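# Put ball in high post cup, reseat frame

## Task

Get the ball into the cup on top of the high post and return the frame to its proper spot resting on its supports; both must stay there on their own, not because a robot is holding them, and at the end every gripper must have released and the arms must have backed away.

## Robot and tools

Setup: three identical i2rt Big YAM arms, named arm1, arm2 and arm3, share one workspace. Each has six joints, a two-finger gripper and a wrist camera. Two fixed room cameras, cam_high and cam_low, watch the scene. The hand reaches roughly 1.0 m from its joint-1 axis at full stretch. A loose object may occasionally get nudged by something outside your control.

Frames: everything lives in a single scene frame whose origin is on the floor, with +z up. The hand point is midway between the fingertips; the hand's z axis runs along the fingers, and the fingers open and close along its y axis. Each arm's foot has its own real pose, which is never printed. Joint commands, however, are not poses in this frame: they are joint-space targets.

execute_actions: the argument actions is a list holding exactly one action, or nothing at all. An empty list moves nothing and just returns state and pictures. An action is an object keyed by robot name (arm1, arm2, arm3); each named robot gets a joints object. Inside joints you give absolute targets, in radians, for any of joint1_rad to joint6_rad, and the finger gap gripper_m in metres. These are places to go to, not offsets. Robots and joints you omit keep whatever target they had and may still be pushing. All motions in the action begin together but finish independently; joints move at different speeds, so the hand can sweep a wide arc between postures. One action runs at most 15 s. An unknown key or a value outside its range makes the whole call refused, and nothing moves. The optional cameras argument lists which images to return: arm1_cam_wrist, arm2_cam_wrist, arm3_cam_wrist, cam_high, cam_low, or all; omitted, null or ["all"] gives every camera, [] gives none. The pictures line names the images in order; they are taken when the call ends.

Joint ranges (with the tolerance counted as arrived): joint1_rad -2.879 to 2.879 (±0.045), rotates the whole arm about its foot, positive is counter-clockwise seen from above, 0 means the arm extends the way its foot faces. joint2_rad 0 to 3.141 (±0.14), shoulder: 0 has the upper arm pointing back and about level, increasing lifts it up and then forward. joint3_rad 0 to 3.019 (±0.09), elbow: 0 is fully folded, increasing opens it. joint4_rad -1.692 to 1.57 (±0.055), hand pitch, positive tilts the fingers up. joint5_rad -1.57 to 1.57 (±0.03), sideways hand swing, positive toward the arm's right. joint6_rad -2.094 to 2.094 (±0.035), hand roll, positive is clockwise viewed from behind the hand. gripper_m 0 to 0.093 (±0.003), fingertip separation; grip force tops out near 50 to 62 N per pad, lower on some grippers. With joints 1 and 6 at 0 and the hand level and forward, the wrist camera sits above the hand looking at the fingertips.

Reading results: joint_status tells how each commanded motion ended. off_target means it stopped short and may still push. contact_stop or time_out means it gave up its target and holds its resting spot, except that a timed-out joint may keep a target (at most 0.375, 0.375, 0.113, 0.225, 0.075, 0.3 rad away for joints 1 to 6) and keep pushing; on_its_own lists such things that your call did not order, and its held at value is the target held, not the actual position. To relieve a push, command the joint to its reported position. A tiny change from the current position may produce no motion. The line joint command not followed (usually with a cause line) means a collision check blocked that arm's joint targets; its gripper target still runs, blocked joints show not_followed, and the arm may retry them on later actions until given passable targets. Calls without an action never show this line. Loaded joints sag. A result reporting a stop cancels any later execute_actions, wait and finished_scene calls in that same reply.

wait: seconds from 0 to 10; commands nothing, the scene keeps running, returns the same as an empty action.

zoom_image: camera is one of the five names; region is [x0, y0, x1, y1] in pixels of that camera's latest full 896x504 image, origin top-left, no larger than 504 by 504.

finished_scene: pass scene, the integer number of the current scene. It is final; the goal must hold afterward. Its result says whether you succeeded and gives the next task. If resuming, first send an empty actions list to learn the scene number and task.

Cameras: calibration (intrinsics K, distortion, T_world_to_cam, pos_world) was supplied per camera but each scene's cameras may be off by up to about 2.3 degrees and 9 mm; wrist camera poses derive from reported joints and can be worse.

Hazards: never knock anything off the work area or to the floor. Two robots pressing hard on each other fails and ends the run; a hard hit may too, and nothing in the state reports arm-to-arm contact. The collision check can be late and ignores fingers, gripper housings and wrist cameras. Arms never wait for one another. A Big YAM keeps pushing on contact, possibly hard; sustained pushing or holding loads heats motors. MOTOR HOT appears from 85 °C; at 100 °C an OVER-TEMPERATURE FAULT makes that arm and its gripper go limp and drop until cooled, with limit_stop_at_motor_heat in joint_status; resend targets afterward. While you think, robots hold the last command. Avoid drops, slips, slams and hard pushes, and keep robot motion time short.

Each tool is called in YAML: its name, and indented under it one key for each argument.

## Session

execute_actions:
  actions: []

Scene clock: 0.00 s.
Motor temperatures (°C, as the motors report them): arm1=[24 24 26 22 23 24] | arm2=[25 26 23 23 25 24] | arm3=[23 24 26 24 22 23]
arm1.joint_positions: joint1_rad=-0.436 joint2_rad=+0.563 joint3_rad=+1.440 joint4_rad=-1.403 joint5_rad=-0.114 joint6_rad=+0.283 gripper_m=+0.094
arm1.joint_status: not commanded
arm1.hand: x=+1.2722 y=+0.0600 z=+1.3520 quat_wxyz=(-0.011, -0.818, +0.275, +0.506) (m; scene frame)
arm2.joint_positions: joint1_rad=+0.030 joint2_rad=+0.651 joint3_rad=+1.435 joint4_rad=-1.164 joint5_rad=+0.052 joint6_rad=+0.001 gripper_m=+0.094
arm2.joint_status: not commanded
arm2.hand: x=-0.5871 y=+1.0411 z=+1.3929 quat_wxyz=(-0.488, -0.399, -0.722, +0.285) (m; scene frame)
arm3.joint_positions: joint1_rad=+0.353 joint2_rad=+0.566 joint3_rad=+1.391 joint4_rad=-1.147 joint5_rad=+0.065 joint6_rad=-0.341 gripper_m=+0.095
arm3.joint_status: not commanded
arm3.hand: x=-0.6814 y=-1.0309 z=+1.3718 quat_wxyz=(-0.511, +0.618, -0.523, -0.288) (m; scene frame)
pictures: arm1_cam_wrist, arm2_cam_wrist, arm3_cam_wrist, cam_high, cam_low
camera_calibration (this result's frames):
arm1_cam_wrist: T_world_to_cam=[[0.436503, 0.848336, -0.299651, -0.1992], [0.760136, -0.525908, -0.381593, -0.411063], [-0.481308, -0.0612088, -0.874412, 1.91992], [0, 0, 0, 1]] pos_world=[1.32349, 0.0703227, 1.46225]
arm2_cam_wrist: T_world_to_cam=[[-0.858852, -0.511912, 0.0178814, 0.00160845], [-0.44008, 0.719573, -0.537164, -0.257431], [0.262114, -0.469213, -0.843288, 1.94153], [0, 0, 0, 1]] pos_world=[-0.620811, 1.09706, 1.49896]
arm3_cam_wrist: T_world_to_cam=[[0.939222, -0.0744213, 0.335147, 0.10284], [0.125101, -0.83491, -0.535981, -0.0369437], [0.319706, 0.545332, -0.774856, 1.96716], [0, 0, 0, 1]] pos_world=[-0.720881, -1.09595, 1.47]
Images, in order (width x height): arm1_cam_wrist 896x504, arm2_cam_wrist 896x504, arm3_cam_wrist 896x504, cam_high 896x504, cam_low 896x504.

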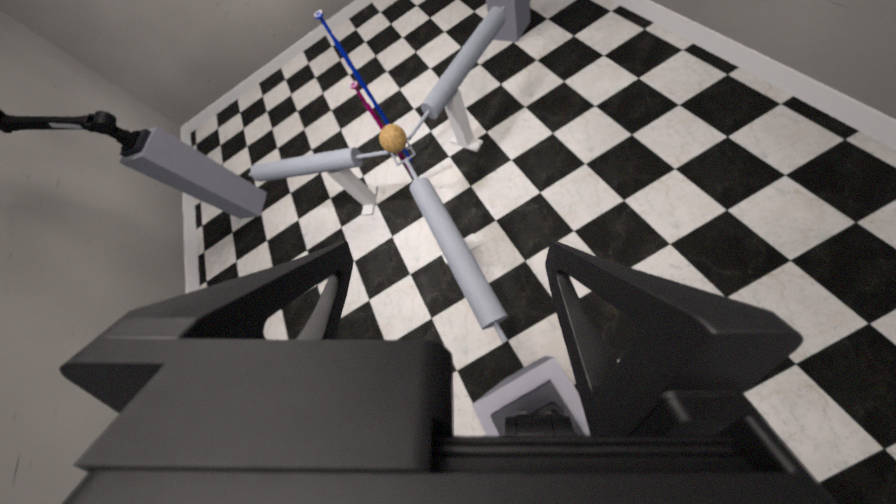

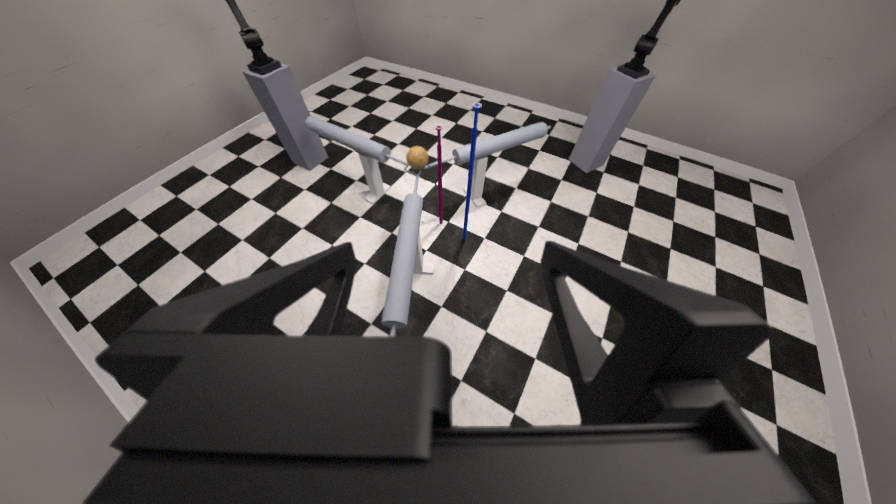

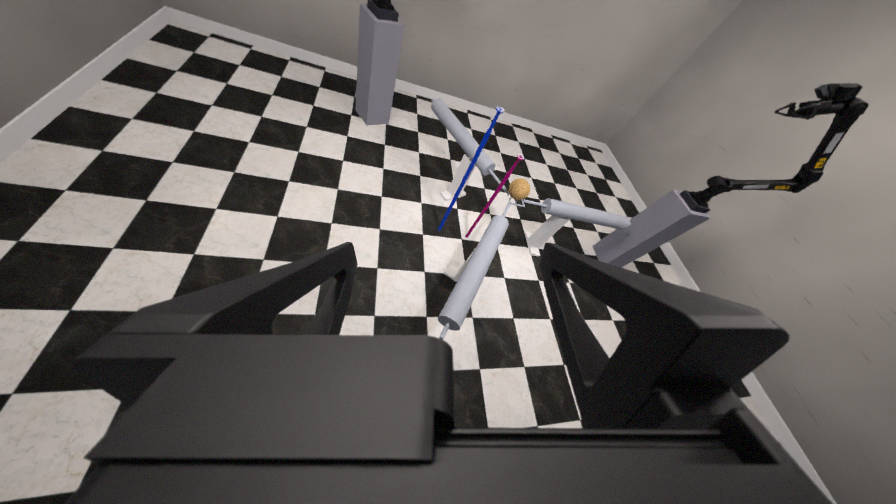

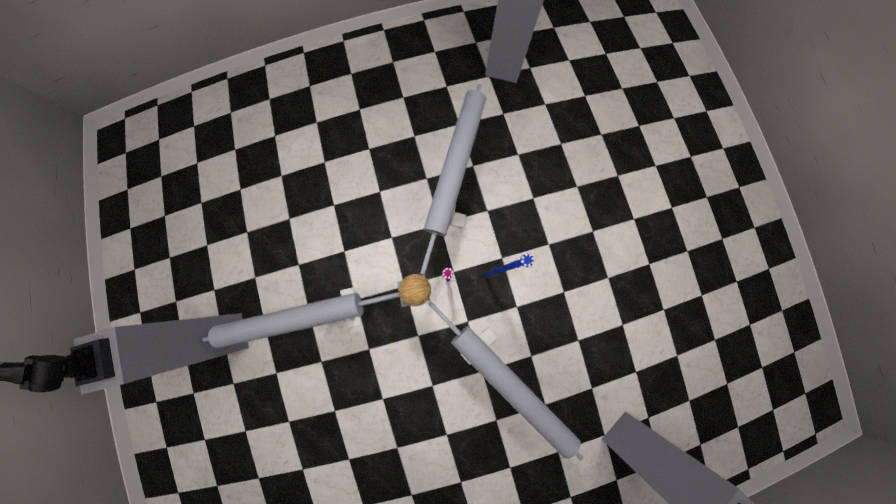

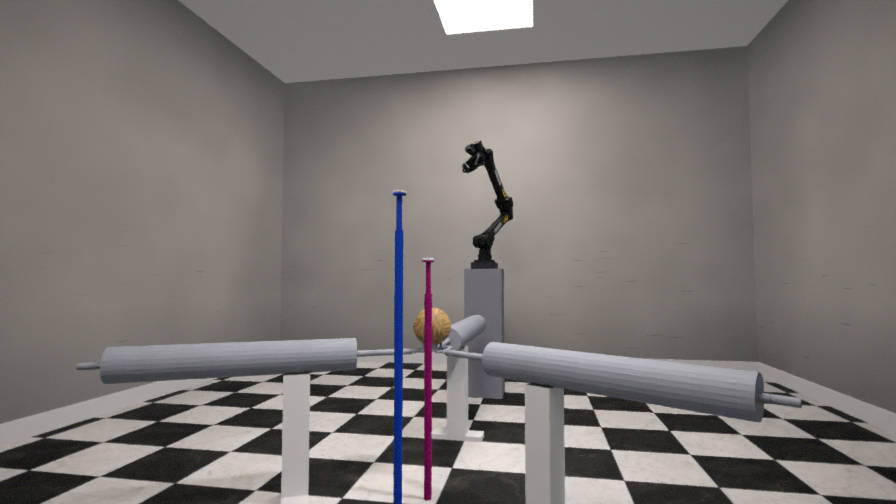

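execute_actions:
  actions:
    - {"arm1":{"joints":{"joint1_rad":-0.075,"joint2_rad":2.222,"joint3_rad":0.545,"joint4_rad":0.13,"joint5_rad":0,"joint6_rad":-0.04}},"arm2":{"joints":{"joint1_rad":0.393,"joint2_rad":2.42,"joint3_rad":1.303,"joint4_rad":-0.437,"joint5_rad":0,"joint6_rad":0.466}},"arm3":{"joints":{"joint1_rad":-0.222,"joint2_rad":2.41,"joint3_rad":1.54,"joint4_rad":-0.665,"joint5_rad":0,"joint6_rad":-0.148}}}

zoom_image:
  camera: "cam_high"
  region: [390, 220, 550, 320]

Scene clock: 12.00 s.
Motor temperatures (°C, as the motors report them): arm1=[24 24 27 22 23 24] | arm2=[25 26 25 23 25 24] | arm3=[23 24 28 24 22 23]
arm1.joint_positions: joint1_rad=-0.078 joint2_rad=+2.217 joint3_rad=+0.546 joint4_rad=+0.112 joint5_rad=-0.001 joint6_rad=-0.025 gripper_m=+0.094
arm1.joint_status: all done
arm1.hand: x=+1.1796 y=+0.0217 z=+0.5576 quat_wxyz=(+0.003, -1.000, +0.024, +0.011) (m; scene frame)
arm2.joint_positions: joint1_rad=+0.387 joint2_rad=+2.424 joint3_rad=+1.300 joint4_rad=-0.451 joint5_rad=+0.001 joint6_rad=+0.456 gripper_m=+0.094
arm2.joint_status: all done
arm2.hand: x=-0.3051 y=+0.9533 z=+0.5394 quat_wxyz=(-0.001, -0.512, -0.859, +0.004) (m; scene frame)
arm3.joint_positions: joint1_rad=-0.220 joint2_rad=+2.405 joint3_rad=+1.536 joint4_rad=-0.672 joint5_rad=+0.000 joint6_rad=-0.162 gripper_m=+0.095
arm3.joint_status: all done
arm3.hand: x=-0.3392 y=-0.7936 z=+0.5742 quat_wxyz=(-0.013, +0.495, -0.869, -0.009) (m; scene frame)
pictures: arm1_cam_wrist, arm2_cam_wrist, arm3_cam_wrist, cam_high, cam_low
camera_calibration (this result's frames):
arm1_cam_wrist: T_world_to_cam=[[0.0520797, 0.998641, 0.00208158, -0.0823926], [0.823506, -0.0441252, 0.565589, -1.27735], [0.564912, -0.0277415, -0.824685, -0.0842084], [0, 0, 0, 1]] pos_world=[1.10377, 0.023581, 0.653183]
arm2_cam_wrist: T_world_to_cam=[[-0.883765, -0.467757, 0.0127606, 0.167191], [-0.372111, 0.719065, 0.586923, -1.11369], [-0.283713, 0.513953, -0.809542, -0.0153223], [0, 0, 0, 1]] pos_world=[-0.271006, 0.886896, 0.639112]
arm3_cam_wrist: T_world_to_cam=[[0.861407, -0.507905, 0.00323137, -0.113487], [-0.420816, -0.710112, 0.564495, -1.02715], [-0.284415, -0.487619, -0.82543, 0.114629], [0, 0, 0, 1]] pos_world=[-0.301879, -0.731136, 0.674805]
Images, in order (width x height): arm1_cam_wrist 896x504, arm2_cam_wrist 896x504, arm3_cam_wrist 896x504, cam_high 896x504, cam_low 896x504.

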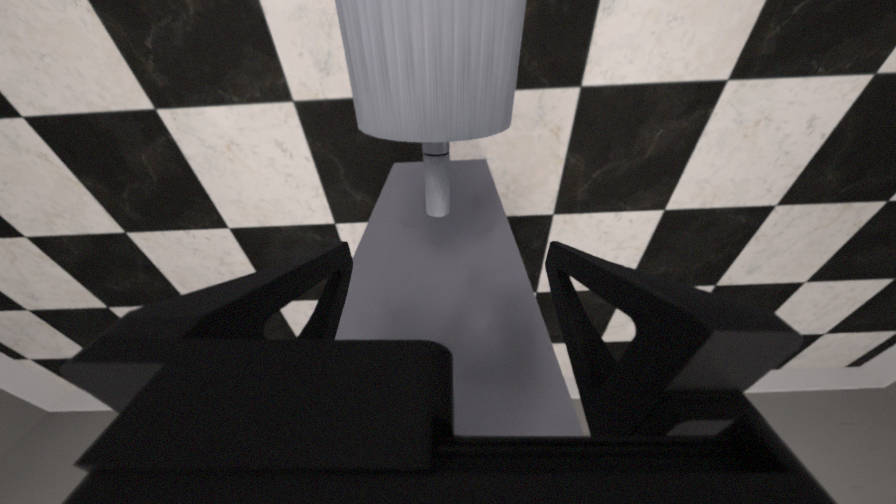

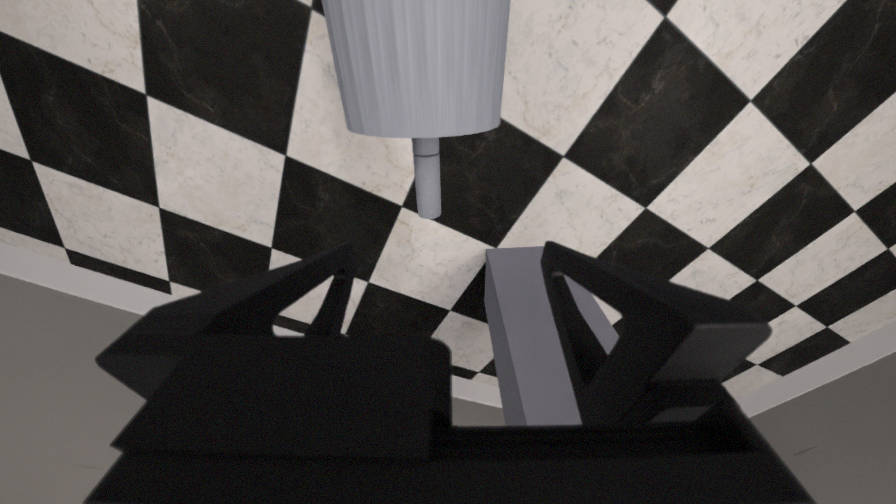

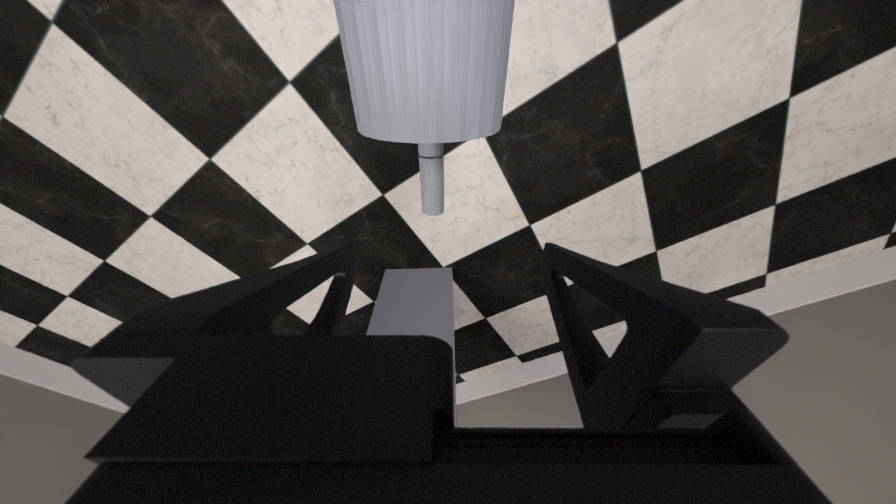

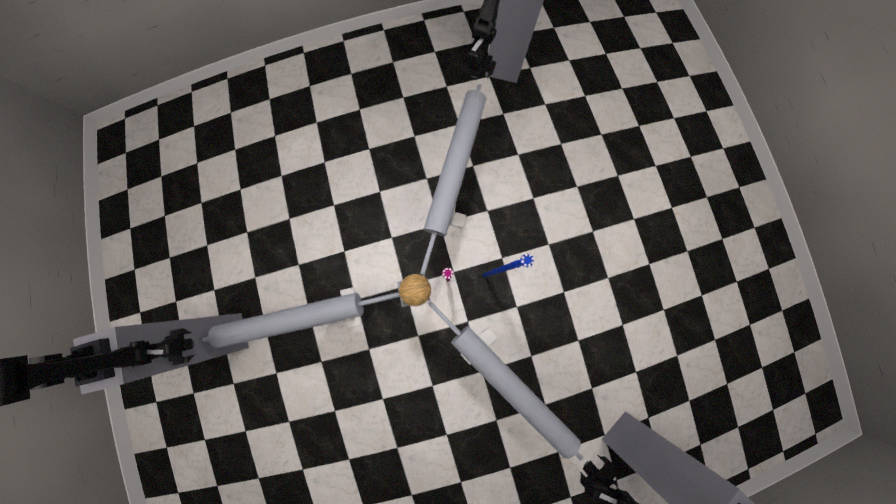

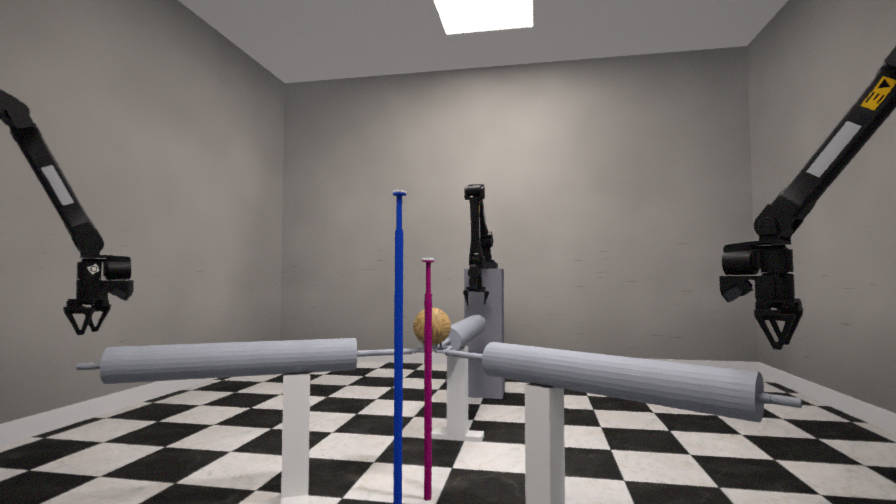

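Region (390, 220, 550, 320) of cam_high's 896x504 image, scaled by 3.150, with more detail than that image has; it fills the top 315 rows of this view, and the rest is white.

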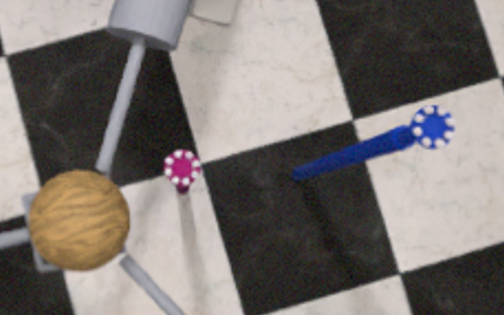

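execute_actions:
  actions:
    - {"arm1":{"joints":{"joint1_rad":-0.035,"joint2_rad":2.46,"joint3_rad":0.57,"joint4_rad":0.2,"joint6_rad":0.027}},"arm2":{"joints":{"joint1_rad":0.42,"joint2_rad":2.6,"joint4_rad":-0.39,"joint6_rad":0.488}},"arm3":{"joints":{"joint1_rad":-0.19,"joint2_rad":2.58,"joint4_rad":-0.63,"joint6_rad":-0.12}}}
  cameras: []

execute_actions:
  actions:
    - {"arm1":{"joints":{"joint2_rad":2.64,"joint3_rad":0.72,"joint4_rad":0.31}},"arm2":{"joints":{"joint2_rad":2.71,"joint3_rad":1.46,"joint4_rad":-0.33}},"arm3":{"joints":{"joint2_rad":2.685,"joint3_rad":1.65,"joint4_rad":-0.55}}}
  cameras: ["arm1_cam_wrist","arm2_cam_wrist","arm3_cam_wrist","cam_low"]

Scene clock: 25.77 s.
Motor temperatures (°C, as the motors report them): arm1=[24 25 26 22 23 24] | arm2=[25 28 24 23 25 24] | arm3=[23 26 27 24 22 23]
arm1.joint_positions: joint1_rad=-0.041 joint2_rad=+2.469 joint3_rad=+0.576 joint4_rad=+0.188 joint5_rad=-0.001 joint6_rad=+0.012 gripper_m=+0.094
arm1.joint_status: all done
arm1.hand: x=+1.2407 y=+0.0098 z=+0.4981 quat_wxyz=(+0.002, -0.998, +0.025, -0.062) (m; scene frame)
arm2.joint_positions: joint1_rad=+0.408 joint2_rad=+2.603 joint3_rad=+1.300 joint4_rad=-0.399 joint5_rad=+0.001 joint6_rad=+0.479 gripper_m=+0.094
arm2.joint_status: all done
arm2.hand: x=-0.3530 y=+0.9983 z=+0.4549 quat_wxyz=(+0.063, -0.512, -0.857, +0.001) (m; scene frame)
arm3.joint_positions: joint1_rad=-0.202 joint2_rad=+2.590 joint3_rad=+1.534 joint4_rad=-0.638 joint5_rad=+0.000 joint6_rad=-0.135 gripper_m=+0.095
arm3.joint_status: all done
arm3.hand: x=-0.3886 y=-0.8364 z=+0.4713 quat_wxyz=(+0.059, +0.490, -0.870, +0.019) (m; scene frame)
pictures: none
No camera images: the call's "cameras" was empty. Leave "cameras" out to get every camera's image.

Scene clock: 26.77 s.
Motor temperatures (°C, as the motors report them): arm1=[24 25 26 22 23 24] | arm2=[25 28 24 23 25 24] | arm3=[23 26 27 24 22 23]
arm1.joint_positions: joint1_rad=-0.041 joint2_rad=+2.635 joint3_rad=+0.723 joint4_rad=+0.298 joint5_rad=-0.001 joint6_rad=+0.012 gripper_m=+0.094
arm1.joint_status: all done
arm1.hand: x=+1.1991 y=+0.0118 z=+0.4405 quat_wxyz=(+0.002, -1.000, +0.025, -0.016) (m; scene frame)
arm2.joint_positions: joint1_rad=+0.408 joint2_rad=+2.700 joint3_rad=+1.439 joint4_rad=-0.343 joint5_rad=+0.001 joint6_rad=+0.479 gripper_m=+0.094
arm2.joint_status: all done
arm2.hand: x=-0.3104 y=+0.9691 z=+0.4225 quat_wxyz=(+0.013, -0.513, -0.858, +0.004) (m; scene frame)
arm3.joint_positions: joint1_rad=-0.202 joint2_rad=+2.654 joint3_rad=+1.630 joint4_rad=-0.558 joint5_rad=+0.000 joint6_rad=-0.135 gripper_m=+0.095
arm3.joint_status: all done
arm3.hand: x=-0.3598 y=-0.8006 z=+0.4523 quat_wxyz=(+0.007, +0.491, -0.871, -0.001) (m; scene frame)
pictures: arm1_cam_wrist, arm2_cam_wrist, arm3_cam_wrist, cam_low
camera_calibration (this result's frames):
arm1_cam_wrist: T_world_to_cam=[[0.0526864, 0.998608, 0.00248754, -0.0741475], [0.790951, -0.0432508, 0.610349, -1.20828], [0.609607, -0.0301896, -0.792128, -0.259988], [0, 0, 0, 1]] pos_world=[1.11809, 0.0139361, 0.531717]
arm2_cam_wrist: T_world_to_cam=[[-0.883949, -0.466848, 0.026217, 0.164731], [-0.356983, 0.710012, 0.606998, -1.05346], [-0.30199, 0.527196, -0.794271, -0.144486], [0, 0, 0, 1]] pos_world=[-0.274089, 0.901049, 0.52037]
arm3_cam_wrist: T_world_to_cam=[[0.856682, -0.515834, -0.00338857, -0.103883], [-0.411487, -0.687317, 0.59856, -0.9658], [-0.311086, -0.511381, -0.801071, -0.0348768], [0, 0, 0, 1]] pos_world=[-0.319269, -0.735232, 0.549798]
Images, in order (width x height): arm1_cam_wrist 896x504, arm2_cam_wrist 896x504, arm3_cam_wrist 896x504, cam_low 896x504.

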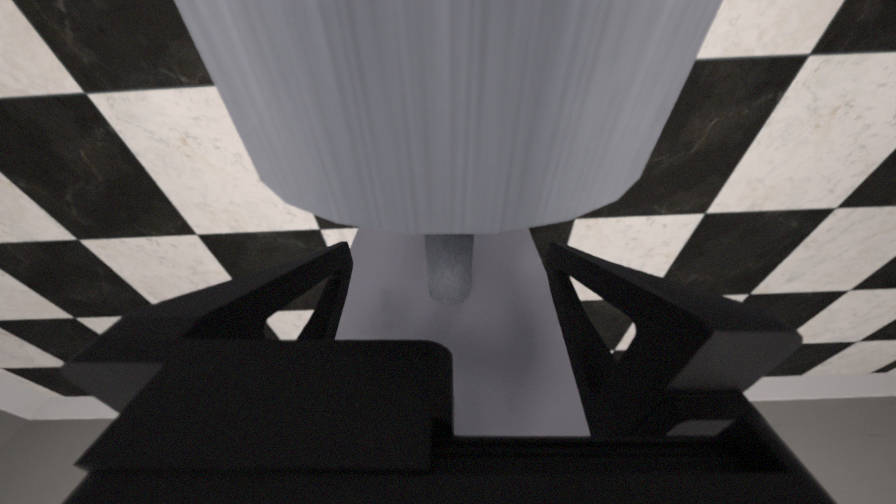

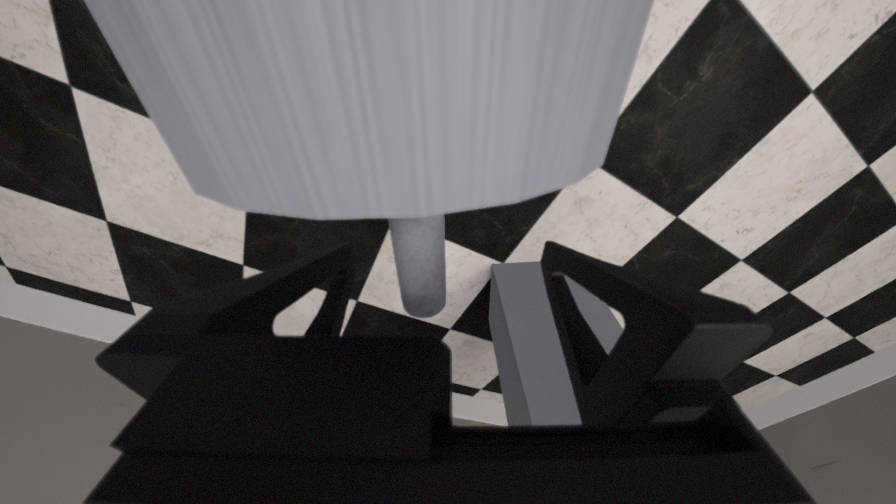

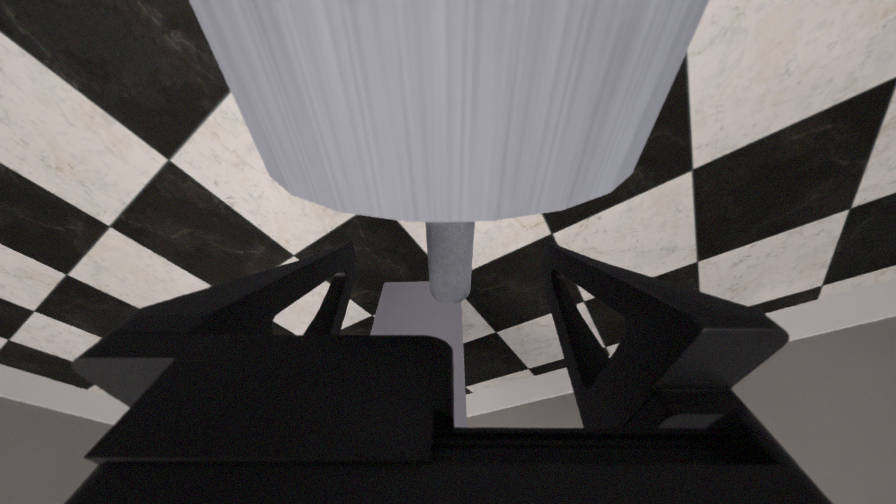

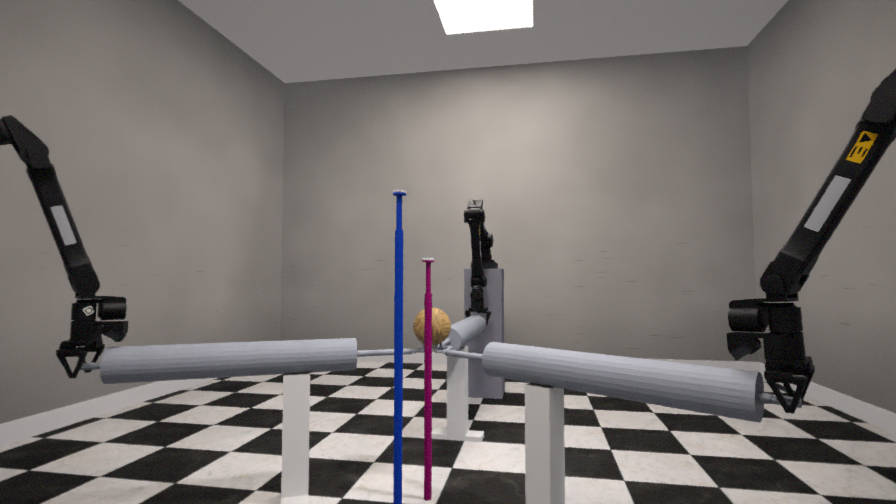

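execute_actions:
  actions:
    - {"arm1":{"joints":{"joint3_rad":0.765}},"arm2":{"joints":{"joint3_rad":1.49,"joint4_rad":-0.32}},"arm3":{"joints":{"joint2_rad":2.715,"joint3_rad":1.695,"joint4_rad":-0.545}}}
  cameras: ["arm1_cam_wrist","arm2_cam_wrist","arm3_cam_wrist"]

Scene clock: 31.63 s.
Motor temperatures (°C, as the motors report them): arm1=[24 25 26 22 23 24] | arm2=[25 28 24 23 25 24] | arm3=[23 26 27 24 22 23]
arm1.joint_positions: joint1_rad=-0.041 joint2_rad=+2.635 joint3_rad=+0.764 joint4_rad=+0.298 joint5_rad=-0.001 joint6_rad=+0.012 gripper_m=+0.094
arm1.joint_status: all done
arm1.hand: x=+1.1743 y=+0.0127 z=+0.4356 quat_wxyz=(+0.002, -1.000, +0.025, +0.004) (m; scene frame)
arm2.joint_positions: joint1_rad=+0.408 joint2_rad=+2.700 joint3_rad=+1.472 joint4_rad=-0.333 joint5_rad=+0.001 joint6_rad=+0.479 gripper_m=+0.094
arm2.joint_status: all done
arm2.hand: x=-0.2923 y=+0.9567 z=+0.4265 quat_wxyz=(-0.007, -0.513, -0.859, +0.005) (m; scene frame)
arm3.joint_positions: joint1_rad=-0.202 joint2_rad=+2.684 joint3_rad=+1.665 joint4_rad=-0.556 joint5_rad=+0.000 joint6_rad=-0.135 gripper_m=+0.095
arm3.joint_status: all done
arm3.hand: x=-0.3555 y=-0.7951 z=+0.4426 quat_wxyz=(+0.004, +0.491, -0.871, -0.002) (m; scene frame)
pictures: arm1_cam_wrist, arm2_cam_wrist, arm3_cam_wrist
camera_calibration (this result's frames):
arm1_cam_wrist: T_world_to_cam=[[0.052519, 0.998618, 0.00186055, -0.0733123], [0.815191, -0.0439483, 0.577522, -1.19975], [0.576806, -0.0288142, -0.816373, -0.199612], [0, 0, 0, 1]] pos_world=[1.09701, 0.0147324, 0.530062]
arm2_cam_wrist: T_world_to_cam=[[-0.884354, -0.466768, 0.00674825, 0.183027], [-0.377591, 0.723746, 0.577595, -1.04728], [-0.274487, 0.508251, -0.816295, -0.0937975], [0, 0, 0, 1]] pos_world=[-0.259329, 0.891069, 0.527103]
arm3_cam_wrist: T_world_to_cam=[[0.856666, -0.515866, -0.00234352, -0.105299], [-0.414381, -0.690828, 0.59249, -0.955555], [-0.307264, -0.506595, -0.805574, -0.0313127], [0, 0, 0, 1]] pos_world=[-0.315379, -0.730308, 0.540686]
Images, in order (width x height): arm1_cam_wrist 896x504, arm2_cam_wrist 896x504, arm3_cam_wrist 896x504.

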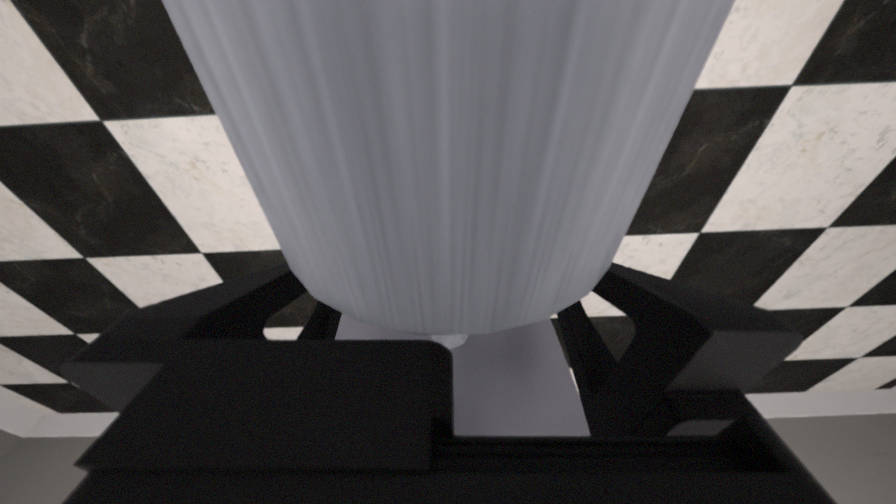

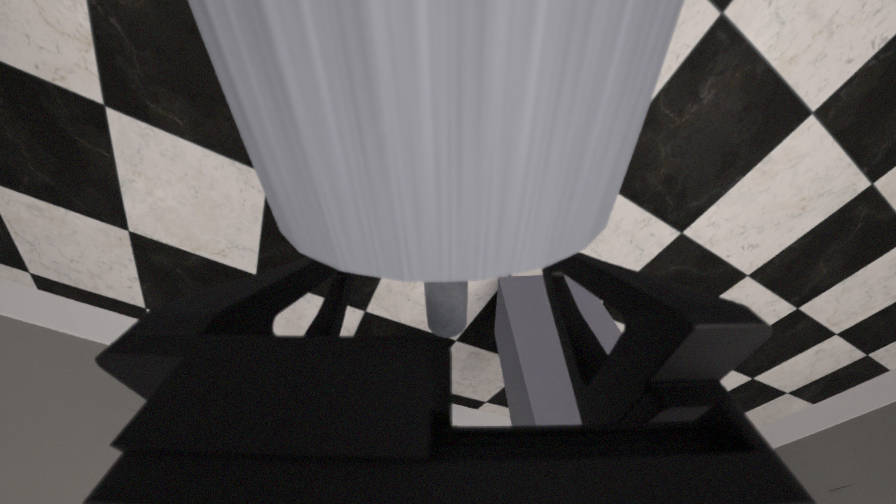

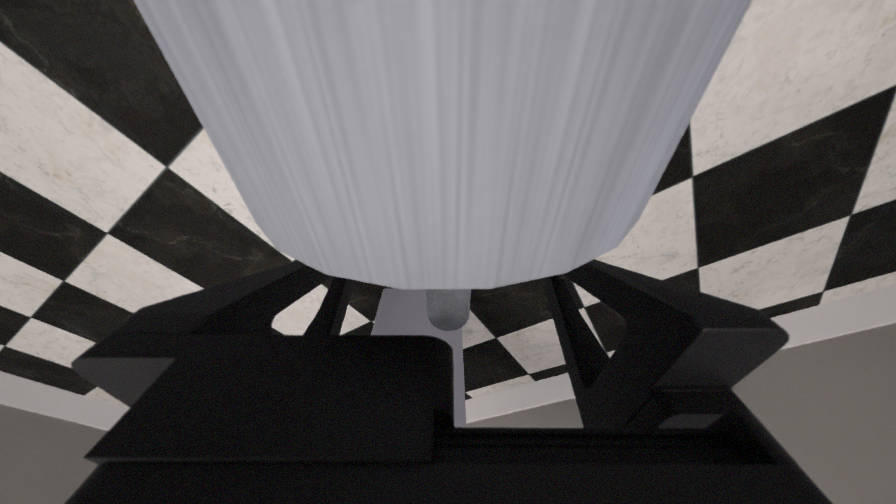

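execute_actions:
  actions:
    - {"arm1":{"joints":{"gripper_m":0,"joint4_rad":0.265,"joint1_rad":-0.041}},"arm2":{"joints":{"gripper_m":0,"joint1_rad":0.408}},"arm3":{"joints":{"gripper_m":0,"joint1_rad":-0.202}}}
  cameras: []

execute_actions:
  actions:
    - {"arm1":{"joints":{"joint2_rad":2.46,"joint3_rad":0.663,"joint4_rad":0.21}},"arm2":{"joints":{"joint2_rad":2.558,"joint3_rad":1.397,"joint4_rad":-0.395}},"arm3":{"joints":{"joint2_rad":2.532,"joint3_rad":1.595,"joint4_rad":-0.61}}}
  cameras: []

execute_actions:
  actions:
    - {"arm1":{"joints":{"joint2_rad":2.285,"joint3_rad":0.592,"joint4_rad":0.11}},"arm2":{"joints":{"joint2_rad":2.442,"joint3_rad":1.335,"joint4_rad":-0.453}},"arm3":{"joints":{"joint2_rad":2.425,"joint3_rad":1.545,"joint4_rad":-0.663}}}
  cameras: []

execute_actions:
  actions:
    - {"arm1":{"joints":{"joint2_rad":2.095,"joint3_rad":0.54,"joint4_rad":-0.022}},"arm2":{"joints":{"joint2_rad":2.328,"joint3_rad":1.29,"joint4_rad":-0.523}},"arm3":{"joints":{"joint2_rad":2.322,"joint3_rad":1.513,"joint4_rad":-0.732}}}
  cameras: ["cam_high","cam_low"]

Scene clock: 42.67 s.
Motor temperatures (°C, as the motors report them): arm1=[24 25 26 22 23 24] | arm2=[25 28 24 23 25 24] | arm3=[23 26 28 24 22 23]
arm1.joint_positions: joint1_rad=-0.041 joint2_rad=+2.636 joint3_rad=+0.764 joint4_rad=+0.279 joint5_rad=+0.001 joint6_rad=+0.013 gripper_m=+0.019
arm1.joint_status: gripper_m off_target (ended at +0.019, target +0.000); the others done
arm1.hand: x=+1.1794 y=+0.0129 z=+0.4355 quat_wxyz=(+0.004, -1.000, +0.025, -0.006) (m; scene frame)
arm2.joint_positions: joint1_rad=+0.408 joint2_rad=+2.700 joint3_rad=+1.472 joint4_rad=-0.332 joint5_rad=-0.002 joint6_rad=+0.478 gripper_m=+0.018
arm2.joint_status: gripper_m off_target (ended at +0.018, target +0.000); the others done
arm2.hand: x=-0.2917 y=+0.9569 z=+0.4265 quat_wxyz=(-0.008, -0.512, -0.859, +0.004) (m; scene frame)
arm3.joint_positions: joint1_rad=-0.202 joint2_rad=+2.684 joint3_rad=+1.665 joint4_rad=-0.556 joint5_rad=+0.000 joint6_rad=-0.137 gripper_m=+0.019
arm3.joint_status: gripper_m off_target (ended at +0.019, target +0.000); the others done
arm3.hand: x=-0.3554 y=-0.7950 z=+0.4426 quat_wxyz=(+0.003, +0.492, -0.871, -0.002) (m; scene frame)
pictures: none
No camera images: the call's "cameras" was empty. Leave "cameras" out to get every camera's image.

Scene clock: 43.77 s.
Motor temperatures (°C, as the motors report them): arm1=[24 25 26 22 23 24] | arm2=[25 28 24 23 25 24] | arm3=[23 26 28 24 22 23]
arm1.joint_positions: joint1_rad=-0.041 joint2_rad=+2.485 joint3_rad=+0.677 joint4_rad=+0.221 joint5_rad=+0.001 joint6_rad=+0.013 gripper_m=+0.019
arm1.joint_status: all done
arm1.hand: x=+1.1775 y=+0.0128 z=+0.4822 quat_wxyz=(+0.004, -1.000, +0.025, -0.003) (m; scene frame)
arm2.joint_positions: joint1_rad=+0.405 joint2_rad=+2.584 joint3_rad=+1.398 joint4_rad=-0.382 joint5_rad=-0.001 joint6_rad=+0.472 gripper_m=+0.018
arm2.joint_status: all done
arm2.hand: x=-0.2932 y=+0.9566 z=+0.4744 quat_wxyz=(-0.005, -0.511, -0.860, +0.004) (m; scene frame)
arm3.joint_positions: joint1_rad=-0.197 joint2_rad=+2.579 joint3_rad=+1.597 joint4_rad=-0.597 joint5_rad=+0.000 joint6_rad=-0.137 gripper_m=+0.019
arm3.joint_status: all done
arm3.hand: x=-0.3591 y=-0.7952 z=+0.4883 quat_wxyz=(+0.005, +0.494, -0.869, -0.002) (m; scene frame)
pictures: none
No camera images: the call's "cameras" was empty. Leave "cameras" out to get every camera's image.

Scene clock: 44.67 s.
Motor temperatures (°C, as the motors report them): arm1=[24 25 26 22 23 24] | arm2=[25 28 24 23 25 24] | arm3=[23 26 28 24 22 23]
arm1.joint_positions: joint1_rad=-0.041 joint2_rad=+2.309 joint3_rad=+0.597 joint4_rad=+0.124 joint5_rad=+0.001 joint6_rad=+0.013 gripper_m=+0.019
arm1.joint_status: all done
arm1.hand: x=+1.1785 y=+0.0124 z=+0.5324 quat_wxyz=(+0.004, -1.000, +0.025, -0.003) (m; scene frame)
arm2.joint_positions: joint1_rad=+0.405 joint2_rad=+2.463 joint3_rad=+1.337 joint4_rad=-0.440 joint5_rad=-0.003 joint6_rad=+0.473 gripper_m=+0.018
arm2.joint_status: all done
arm2.hand: x=-0.2921 y=+0.9566 z=+0.5256 quat_wxyz=(-0.005, -0.511, -0.859, +0.003) (m; scene frame)
arm3.joint_positions: joint1_rad=-0.196 joint2_rad=+2.473 joint3_rad=+1.544 joint4_rad=-0.651 joint5_rad=+0.000 joint6_rad=-0.136 gripper_m=+0.019
arm3.joint_status: all done
arm3.hand: x=-0.3594 y=-0.7956 z=+0.5373 quat_wxyz=(+0.006, +0.494, -0.869, -0.002) (m; scene frame)
pictures: none
No camera images: the call's "cameras" was empty. Leave "cameras" out to get every camera's image.

Scene clock: 45.60 s.
Motor temperatures (°C, as the motors report them): arm1=[24 25 26 22 23 24] | arm2=[25 29 24 23 25 24] | arm3=[23 27 28 24 22 23]
arm1.joint_positions: joint1_rad=-0.041 joint2_rad=+2.119 joint3_rad=+0.539 joint4_rad=-0.008 joint5_rad=+0.002 joint6_rad=+0.013 gripper_m=+0.019
arm1.joint_status: all done
arm1.hand: x=+1.1788 y=+0.0122 z=+0.5820 quat_wxyz=(+0.004, -1.000, +0.025, -0.003) (m; scene frame)
arm2.joint_positions: joint1_rad=+0.405 joint2_rad=+2.348 joint3_rad=+1.293 joint4_rad=-0.509 joint5_rad=-0.003 joint6_rad=+0.473 gripper_m=+0.018
arm2.joint_status: all done
arm2.hand: x=-0.2911 y=+0.9562 z=+0.5757 quat_wxyz=(-0.006, -0.512, -0.859, +0.003) (m; scene frame)
arm3.joint_positions: joint1_rad=-0.196 joint2_rad=+2.370 joint3_rad=+1.509 joint4_rad=-0.722 joint5_rad=-0.001 joint6_rad=-0.136 gripper_m=+0.019
arm3.joint_status: all done
arm3.hand: x=-0.3603 y=-0.7964 z=+0.5871 quat_wxyz=(+0.007, +0.494, -0.869, -0.002) (m; scene frame)
pictures: cam_high, cam_low
Images, in order (width x height): cam_high 896x504, cam_low 896x504.

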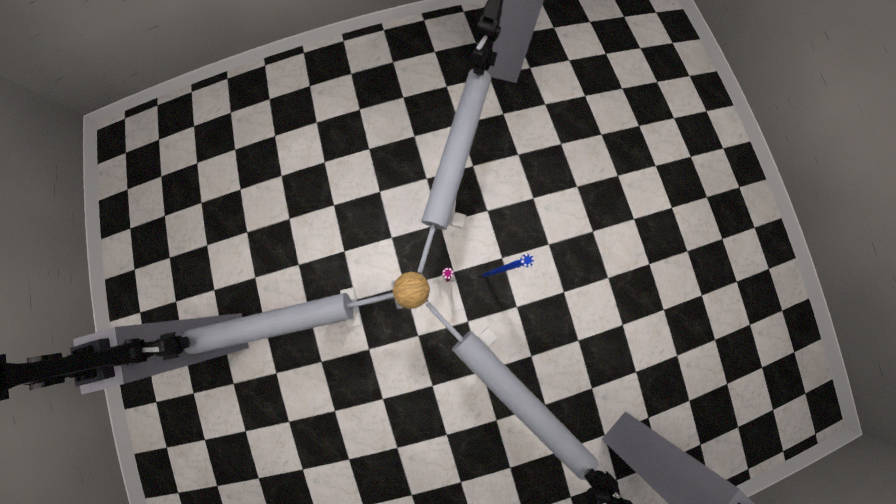

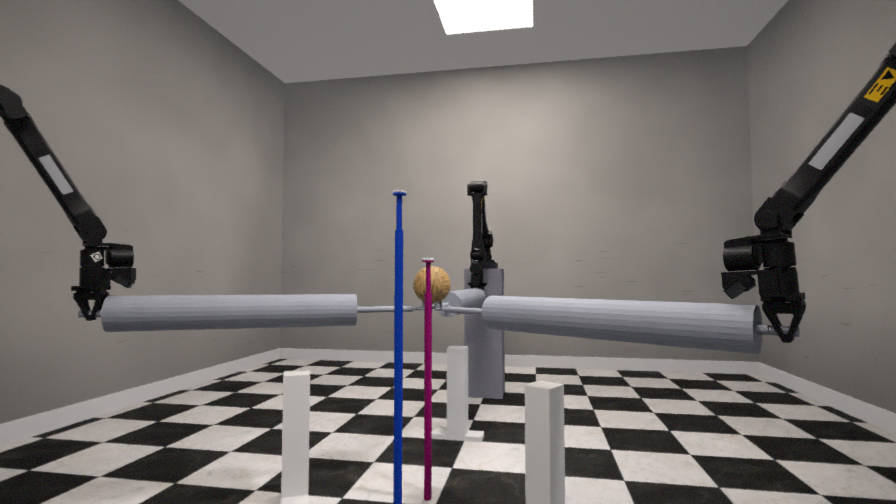

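execute_actions:
  actions:
    - {"arm1":{"joints":{"joint2_rad":1.7,"joint3_rad":0.5,"joint4_rad":-0.375}},"arm2":{"joints":{"joint2_rad":2.115,"joint3_rad":1.252,"joint4_rad":-0.698}},"arm3":{"joints":{"joint1_rad":-0.197,"joint2_rad":2.13,"joint3_rad":1.485,"joint4_rad":-0.888}}}
  cameras: []

execute_actions:
  actions:
    - {"arm1":{"joints":{"joint2_rad":1.363,"joint3_rad":0.595,"joint4_rad":-0.775}},"arm2":{"joints":{"joint2_rad":1.933,"joint3_rad":1.32,"joint4_rad":-0.91}},"arm3":{"joints":{"joint2_rad":1.985,"joint3_rad":1.58,"joint4_rad":-1.087}}}
  cameras: []

execute_actions:
  actions:
    - {"arm1":{"joints":{"joint2_rad":1.41,"joint3_rad":0.855,"joint4_rad":-0.975}},"arm2":{"joints":{"joint1_rad":0.317,"joint2_rad":1.72,"joint3_rad":1.143,"joint4_rad":-0.985,"joint6_rad":0.387}},"arm3":{"joints":{"joint1_rad":-0.084,"joint2_rad":1.825,"joint3_rad":1.46,"joint4_rad":-1.165,"joint6_rad":-0.016}}}
  cameras: []

execute_actions:
  actions:
    - {"arm1":{"joints":{"joint2_rad":1.495,"joint3_rad":1.15,"joint4_rad":-1.163}},"arm2":{"joints":{"joint1_rad":0.212,"joint2_rad":1.513,"joint3_rad":1.063,"joint4_rad":-1.11,"joint6_rad":0.282}},"arm3":{"joints":{"joint1_rad":0.035,"joint2_rad":1.697,"joint3_rad":1.443,"joint4_rad":-1.275,"joint6_rad":0.103}}}
  cameras: ["cam_high","cam_low"]

Scene clock: 66.13 s.
Motor temperatures (°C, as the motors report them): arm1=[24 25 26 22 23 24] | arm2=[25 29 24 23 25 24] | arm3=[23 28 27 24 22 23]
arm1.joint_positions: joint1_rad=-0.041 joint2_rad=+1.722 joint3_rad=+0.495 joint4_rad=-0.356 joint5_rad=+0.004 joint6_rad=+0.013 gripper_m=+0.019
arm1.joint_status: all done
arm1.hand: x=+1.1775 y=+0.0119 z=+0.6806 quat_wxyz=(+0.005, -1.000, +0.025, -0.001) (m; scene frame)
arm2.joint_positions: joint1_rad=+0.404 joint2_rad=+2.129 joint3_rad=+1.254 joint4_rad=-0.691 joint5_rad=+0.002 joint6_rad=+0.473 gripper_m=+0.018
arm2.joint_status: all done
arm2.hand: x=-0.2917 y=+0.9563 z=+0.6778 quat_wxyz=(-0.005, -0.512, -0.859, +0.006) (m; scene frame)
arm3.joint_positions: joint1_rad=-0.193 joint2_rad=+2.163 joint3_rad=+1.476 joint4_rad=-0.891 joint5_rad=-0.006 joint6_rad=-0.133 gripper_m=+0.019
arm3.joint_status: all done
arm3.hand: x=-0.3640 y=-0.7981 z=+0.6954 quat_wxyz=(+0.006, +0.494, -0.869, -0.005) (m; scene frame)
pictures: none
No camera images: the call's "cameras" was empty. Leave "cameras" out to get every camera's image.

Scene clock: 67.23 s.
Motor temperatures (°C, as the motors report them): arm1=[24 25 26 22 23 24] | arm2=[25 29 24 23 25 24] | arm3=[23 28 28 24 22 23]
arm1.joint_positions: joint1_rad=-0.041 joint2_rad=+1.375 joint3_rad=+0.551 joint4_rad=-0.749 joint5_rad=+0.007 joint6_rad=+0.013 gripper_m=+0.019
arm1.joint_status: all done
arm1.hand: x=+1.1763 y=+0.0119 z=+0.7807 quat_wxyz=(+0.007, -1.000, +0.025, +0.005) (m; scene frame)
arm2.joint_positions: joint1_rad=+0.402 joint2_rad=+1.947 joint3_rad=+1.276 joint4_rad=-0.892 joint5_rad=+0.002 joint6_rad=+0.473 gripper_m=+0.018
arm2.joint_status: all done
arm2.hand: x=-0.2931 y=+0.9565 z=+0.7756 quat_wxyz=(-0.007, -0.513, -0.859, +0.006) (m; scene frame)
arm3.joint_positions: joint1_rad=-0.186 joint2_rad=+2.014 joint3_rad=+1.516 joint4_rad=-1.082 joint5_rad=-0.010 joint6_rad=-0.127 gripper_m=+0.019
arm3.joint_status: all done
arm3.hand: x=-0.3697 y=-0.7989 z=+0.7920 quat_wxyz=(+0.008, +0.495, -0.869, -0.006) (m; scene frame)
pictures: none
No camera images: the call's "cameras" was empty. Leave "cameras" out to get every camera's image.

Scene clock: 68.30 s.
Motor temperatures (°C, as the motors report them): arm1=[24 25 27 22 23 24] | arm2=[25 29 24 23 25 24] | arm3=[23 28 28 24 22 23]
arm1.joint_positions: joint1_rad=-0.041 joint2_rad=+1.420 joint3_rad=+0.800 joint4_rad=-0.953 joint5_rad=+0.008 joint6_rad=+0.013 gripper_m=+0.019
arm1.joint_status: all done
arm1.hand: x=+1.1087 y=+0.0143 z=+0.8395 quat_wxyz=(+0.007, -1.000, +0.025, +0.004) (m; scene frame)
arm2.joint_positions: joint1_rad=+0.326 joint2_rad=+1.734 joint3_rad=+1.144 joint4_rad=-0.972 joint5_rad=-0.001 joint6_rad=+0.395 gripper_m=+0.018
arm2.joint_status: all done
arm2.hand: x=-0.3599 y=+0.9606 z=+0.8357 quat_wxyz=(-0.007, -0.512, -0.859, +0.004) (m; scene frame)
arm3.joint_positions: joint1_rad=-0.075 joint2_rad=+1.862 joint3_rad=+1.443 joint4_rad=-1.170 joint5_rad=-0.006 joint6_rad=-0.016 gripper_m=+0.019
arm3.joint_status: all done
arm3.hand: x=-0.4417 y=-0.7960 z=+0.8498 quat_wxyz=(+0.011, +0.494, -0.869, -0.002) (m; scene frame)
pictures: none
No camera images: the call's "cameras" was empty. Leave "cameras" out to get every camera's image.

Scene clock: 69.40 s.
Motor temperatures (°C, as the motors report them): arm1=[24 25 27 22 23 24] | arm2=[25 29 25 23 25 24] | arm3=[23 28 28 24 22 23]
arm1.joint_positions: joint1_rad=-0.044 joint2_rad=+1.515 joint3_rad=+1.077 joint4_rad=-1.146 joint5_rad=+0.009 joint6_rad=+0.012 gripper_m=+0.019
arm1.joint_status: all done
arm1.hand: x=+1.0405 y=+0.0178 z=+0.8974 quat_wxyz=(+0.008, -1.000, +0.026, -0.001) (m; scene frame)
arm2.joint_positions: joint1_rad=+0.226 joint2_rad=+1.531 joint3_rad=+1.062 joint4_rad=-1.098 joint5_rad=+0.000 joint6_rad=+0.294 gripper_m=+0.018
arm2.joint_status: all done
arm2.hand: x=-0.4292 y=+0.9636 z=+0.8943 quat_wxyz=(-0.005, -0.511, -0.859, +0.005) (m; scene frame)
arm3.joint_positions: joint1_rad=+0.046 joint2_rad=+1.732 joint3_rad=+1.421 joint4_rad=-1.283 joint5_rad=-0.013 joint6_rad=+0.104 gripper_m=+0.019
arm3.joint_status: all done
arm3.hand: x=-0.5137 y=-0.7946 z=+0.9082 quat_wxyz=(+0.015, +0.495, -0.869, -0.002) (m; scene frame)
pictures: cam_high, cam_low
Images, in order (width x height): cam_high 896x504, cam_low 896x504.

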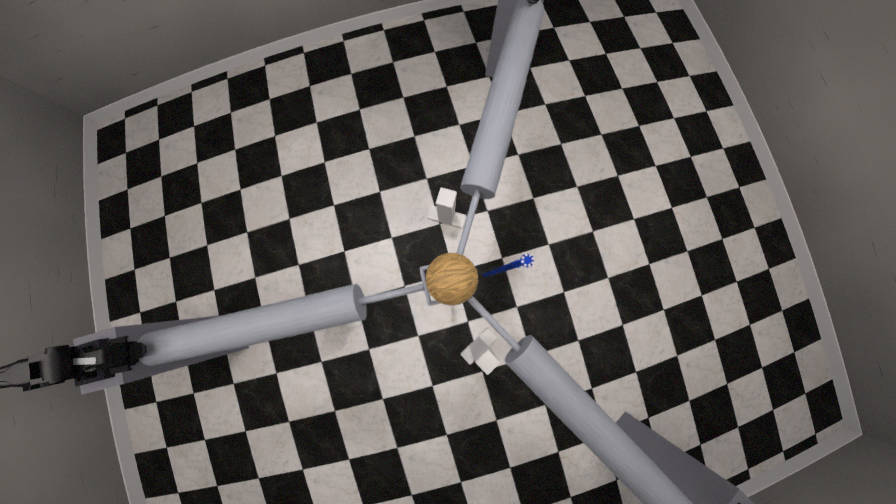

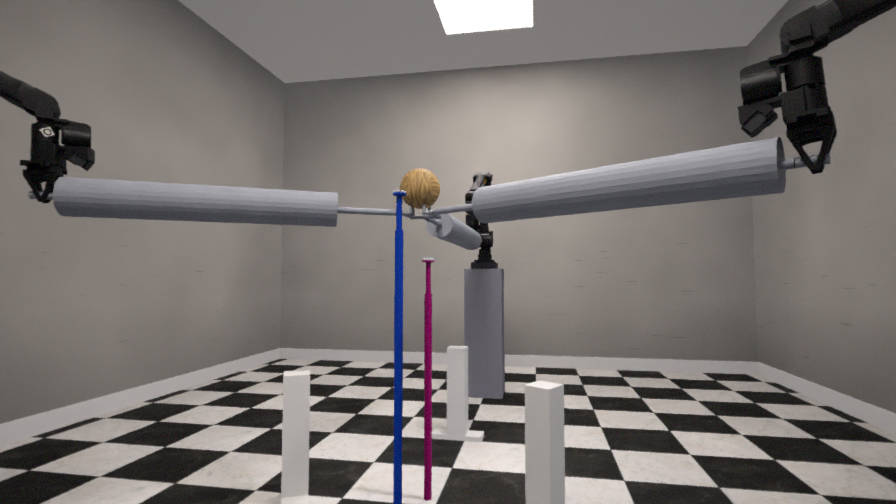

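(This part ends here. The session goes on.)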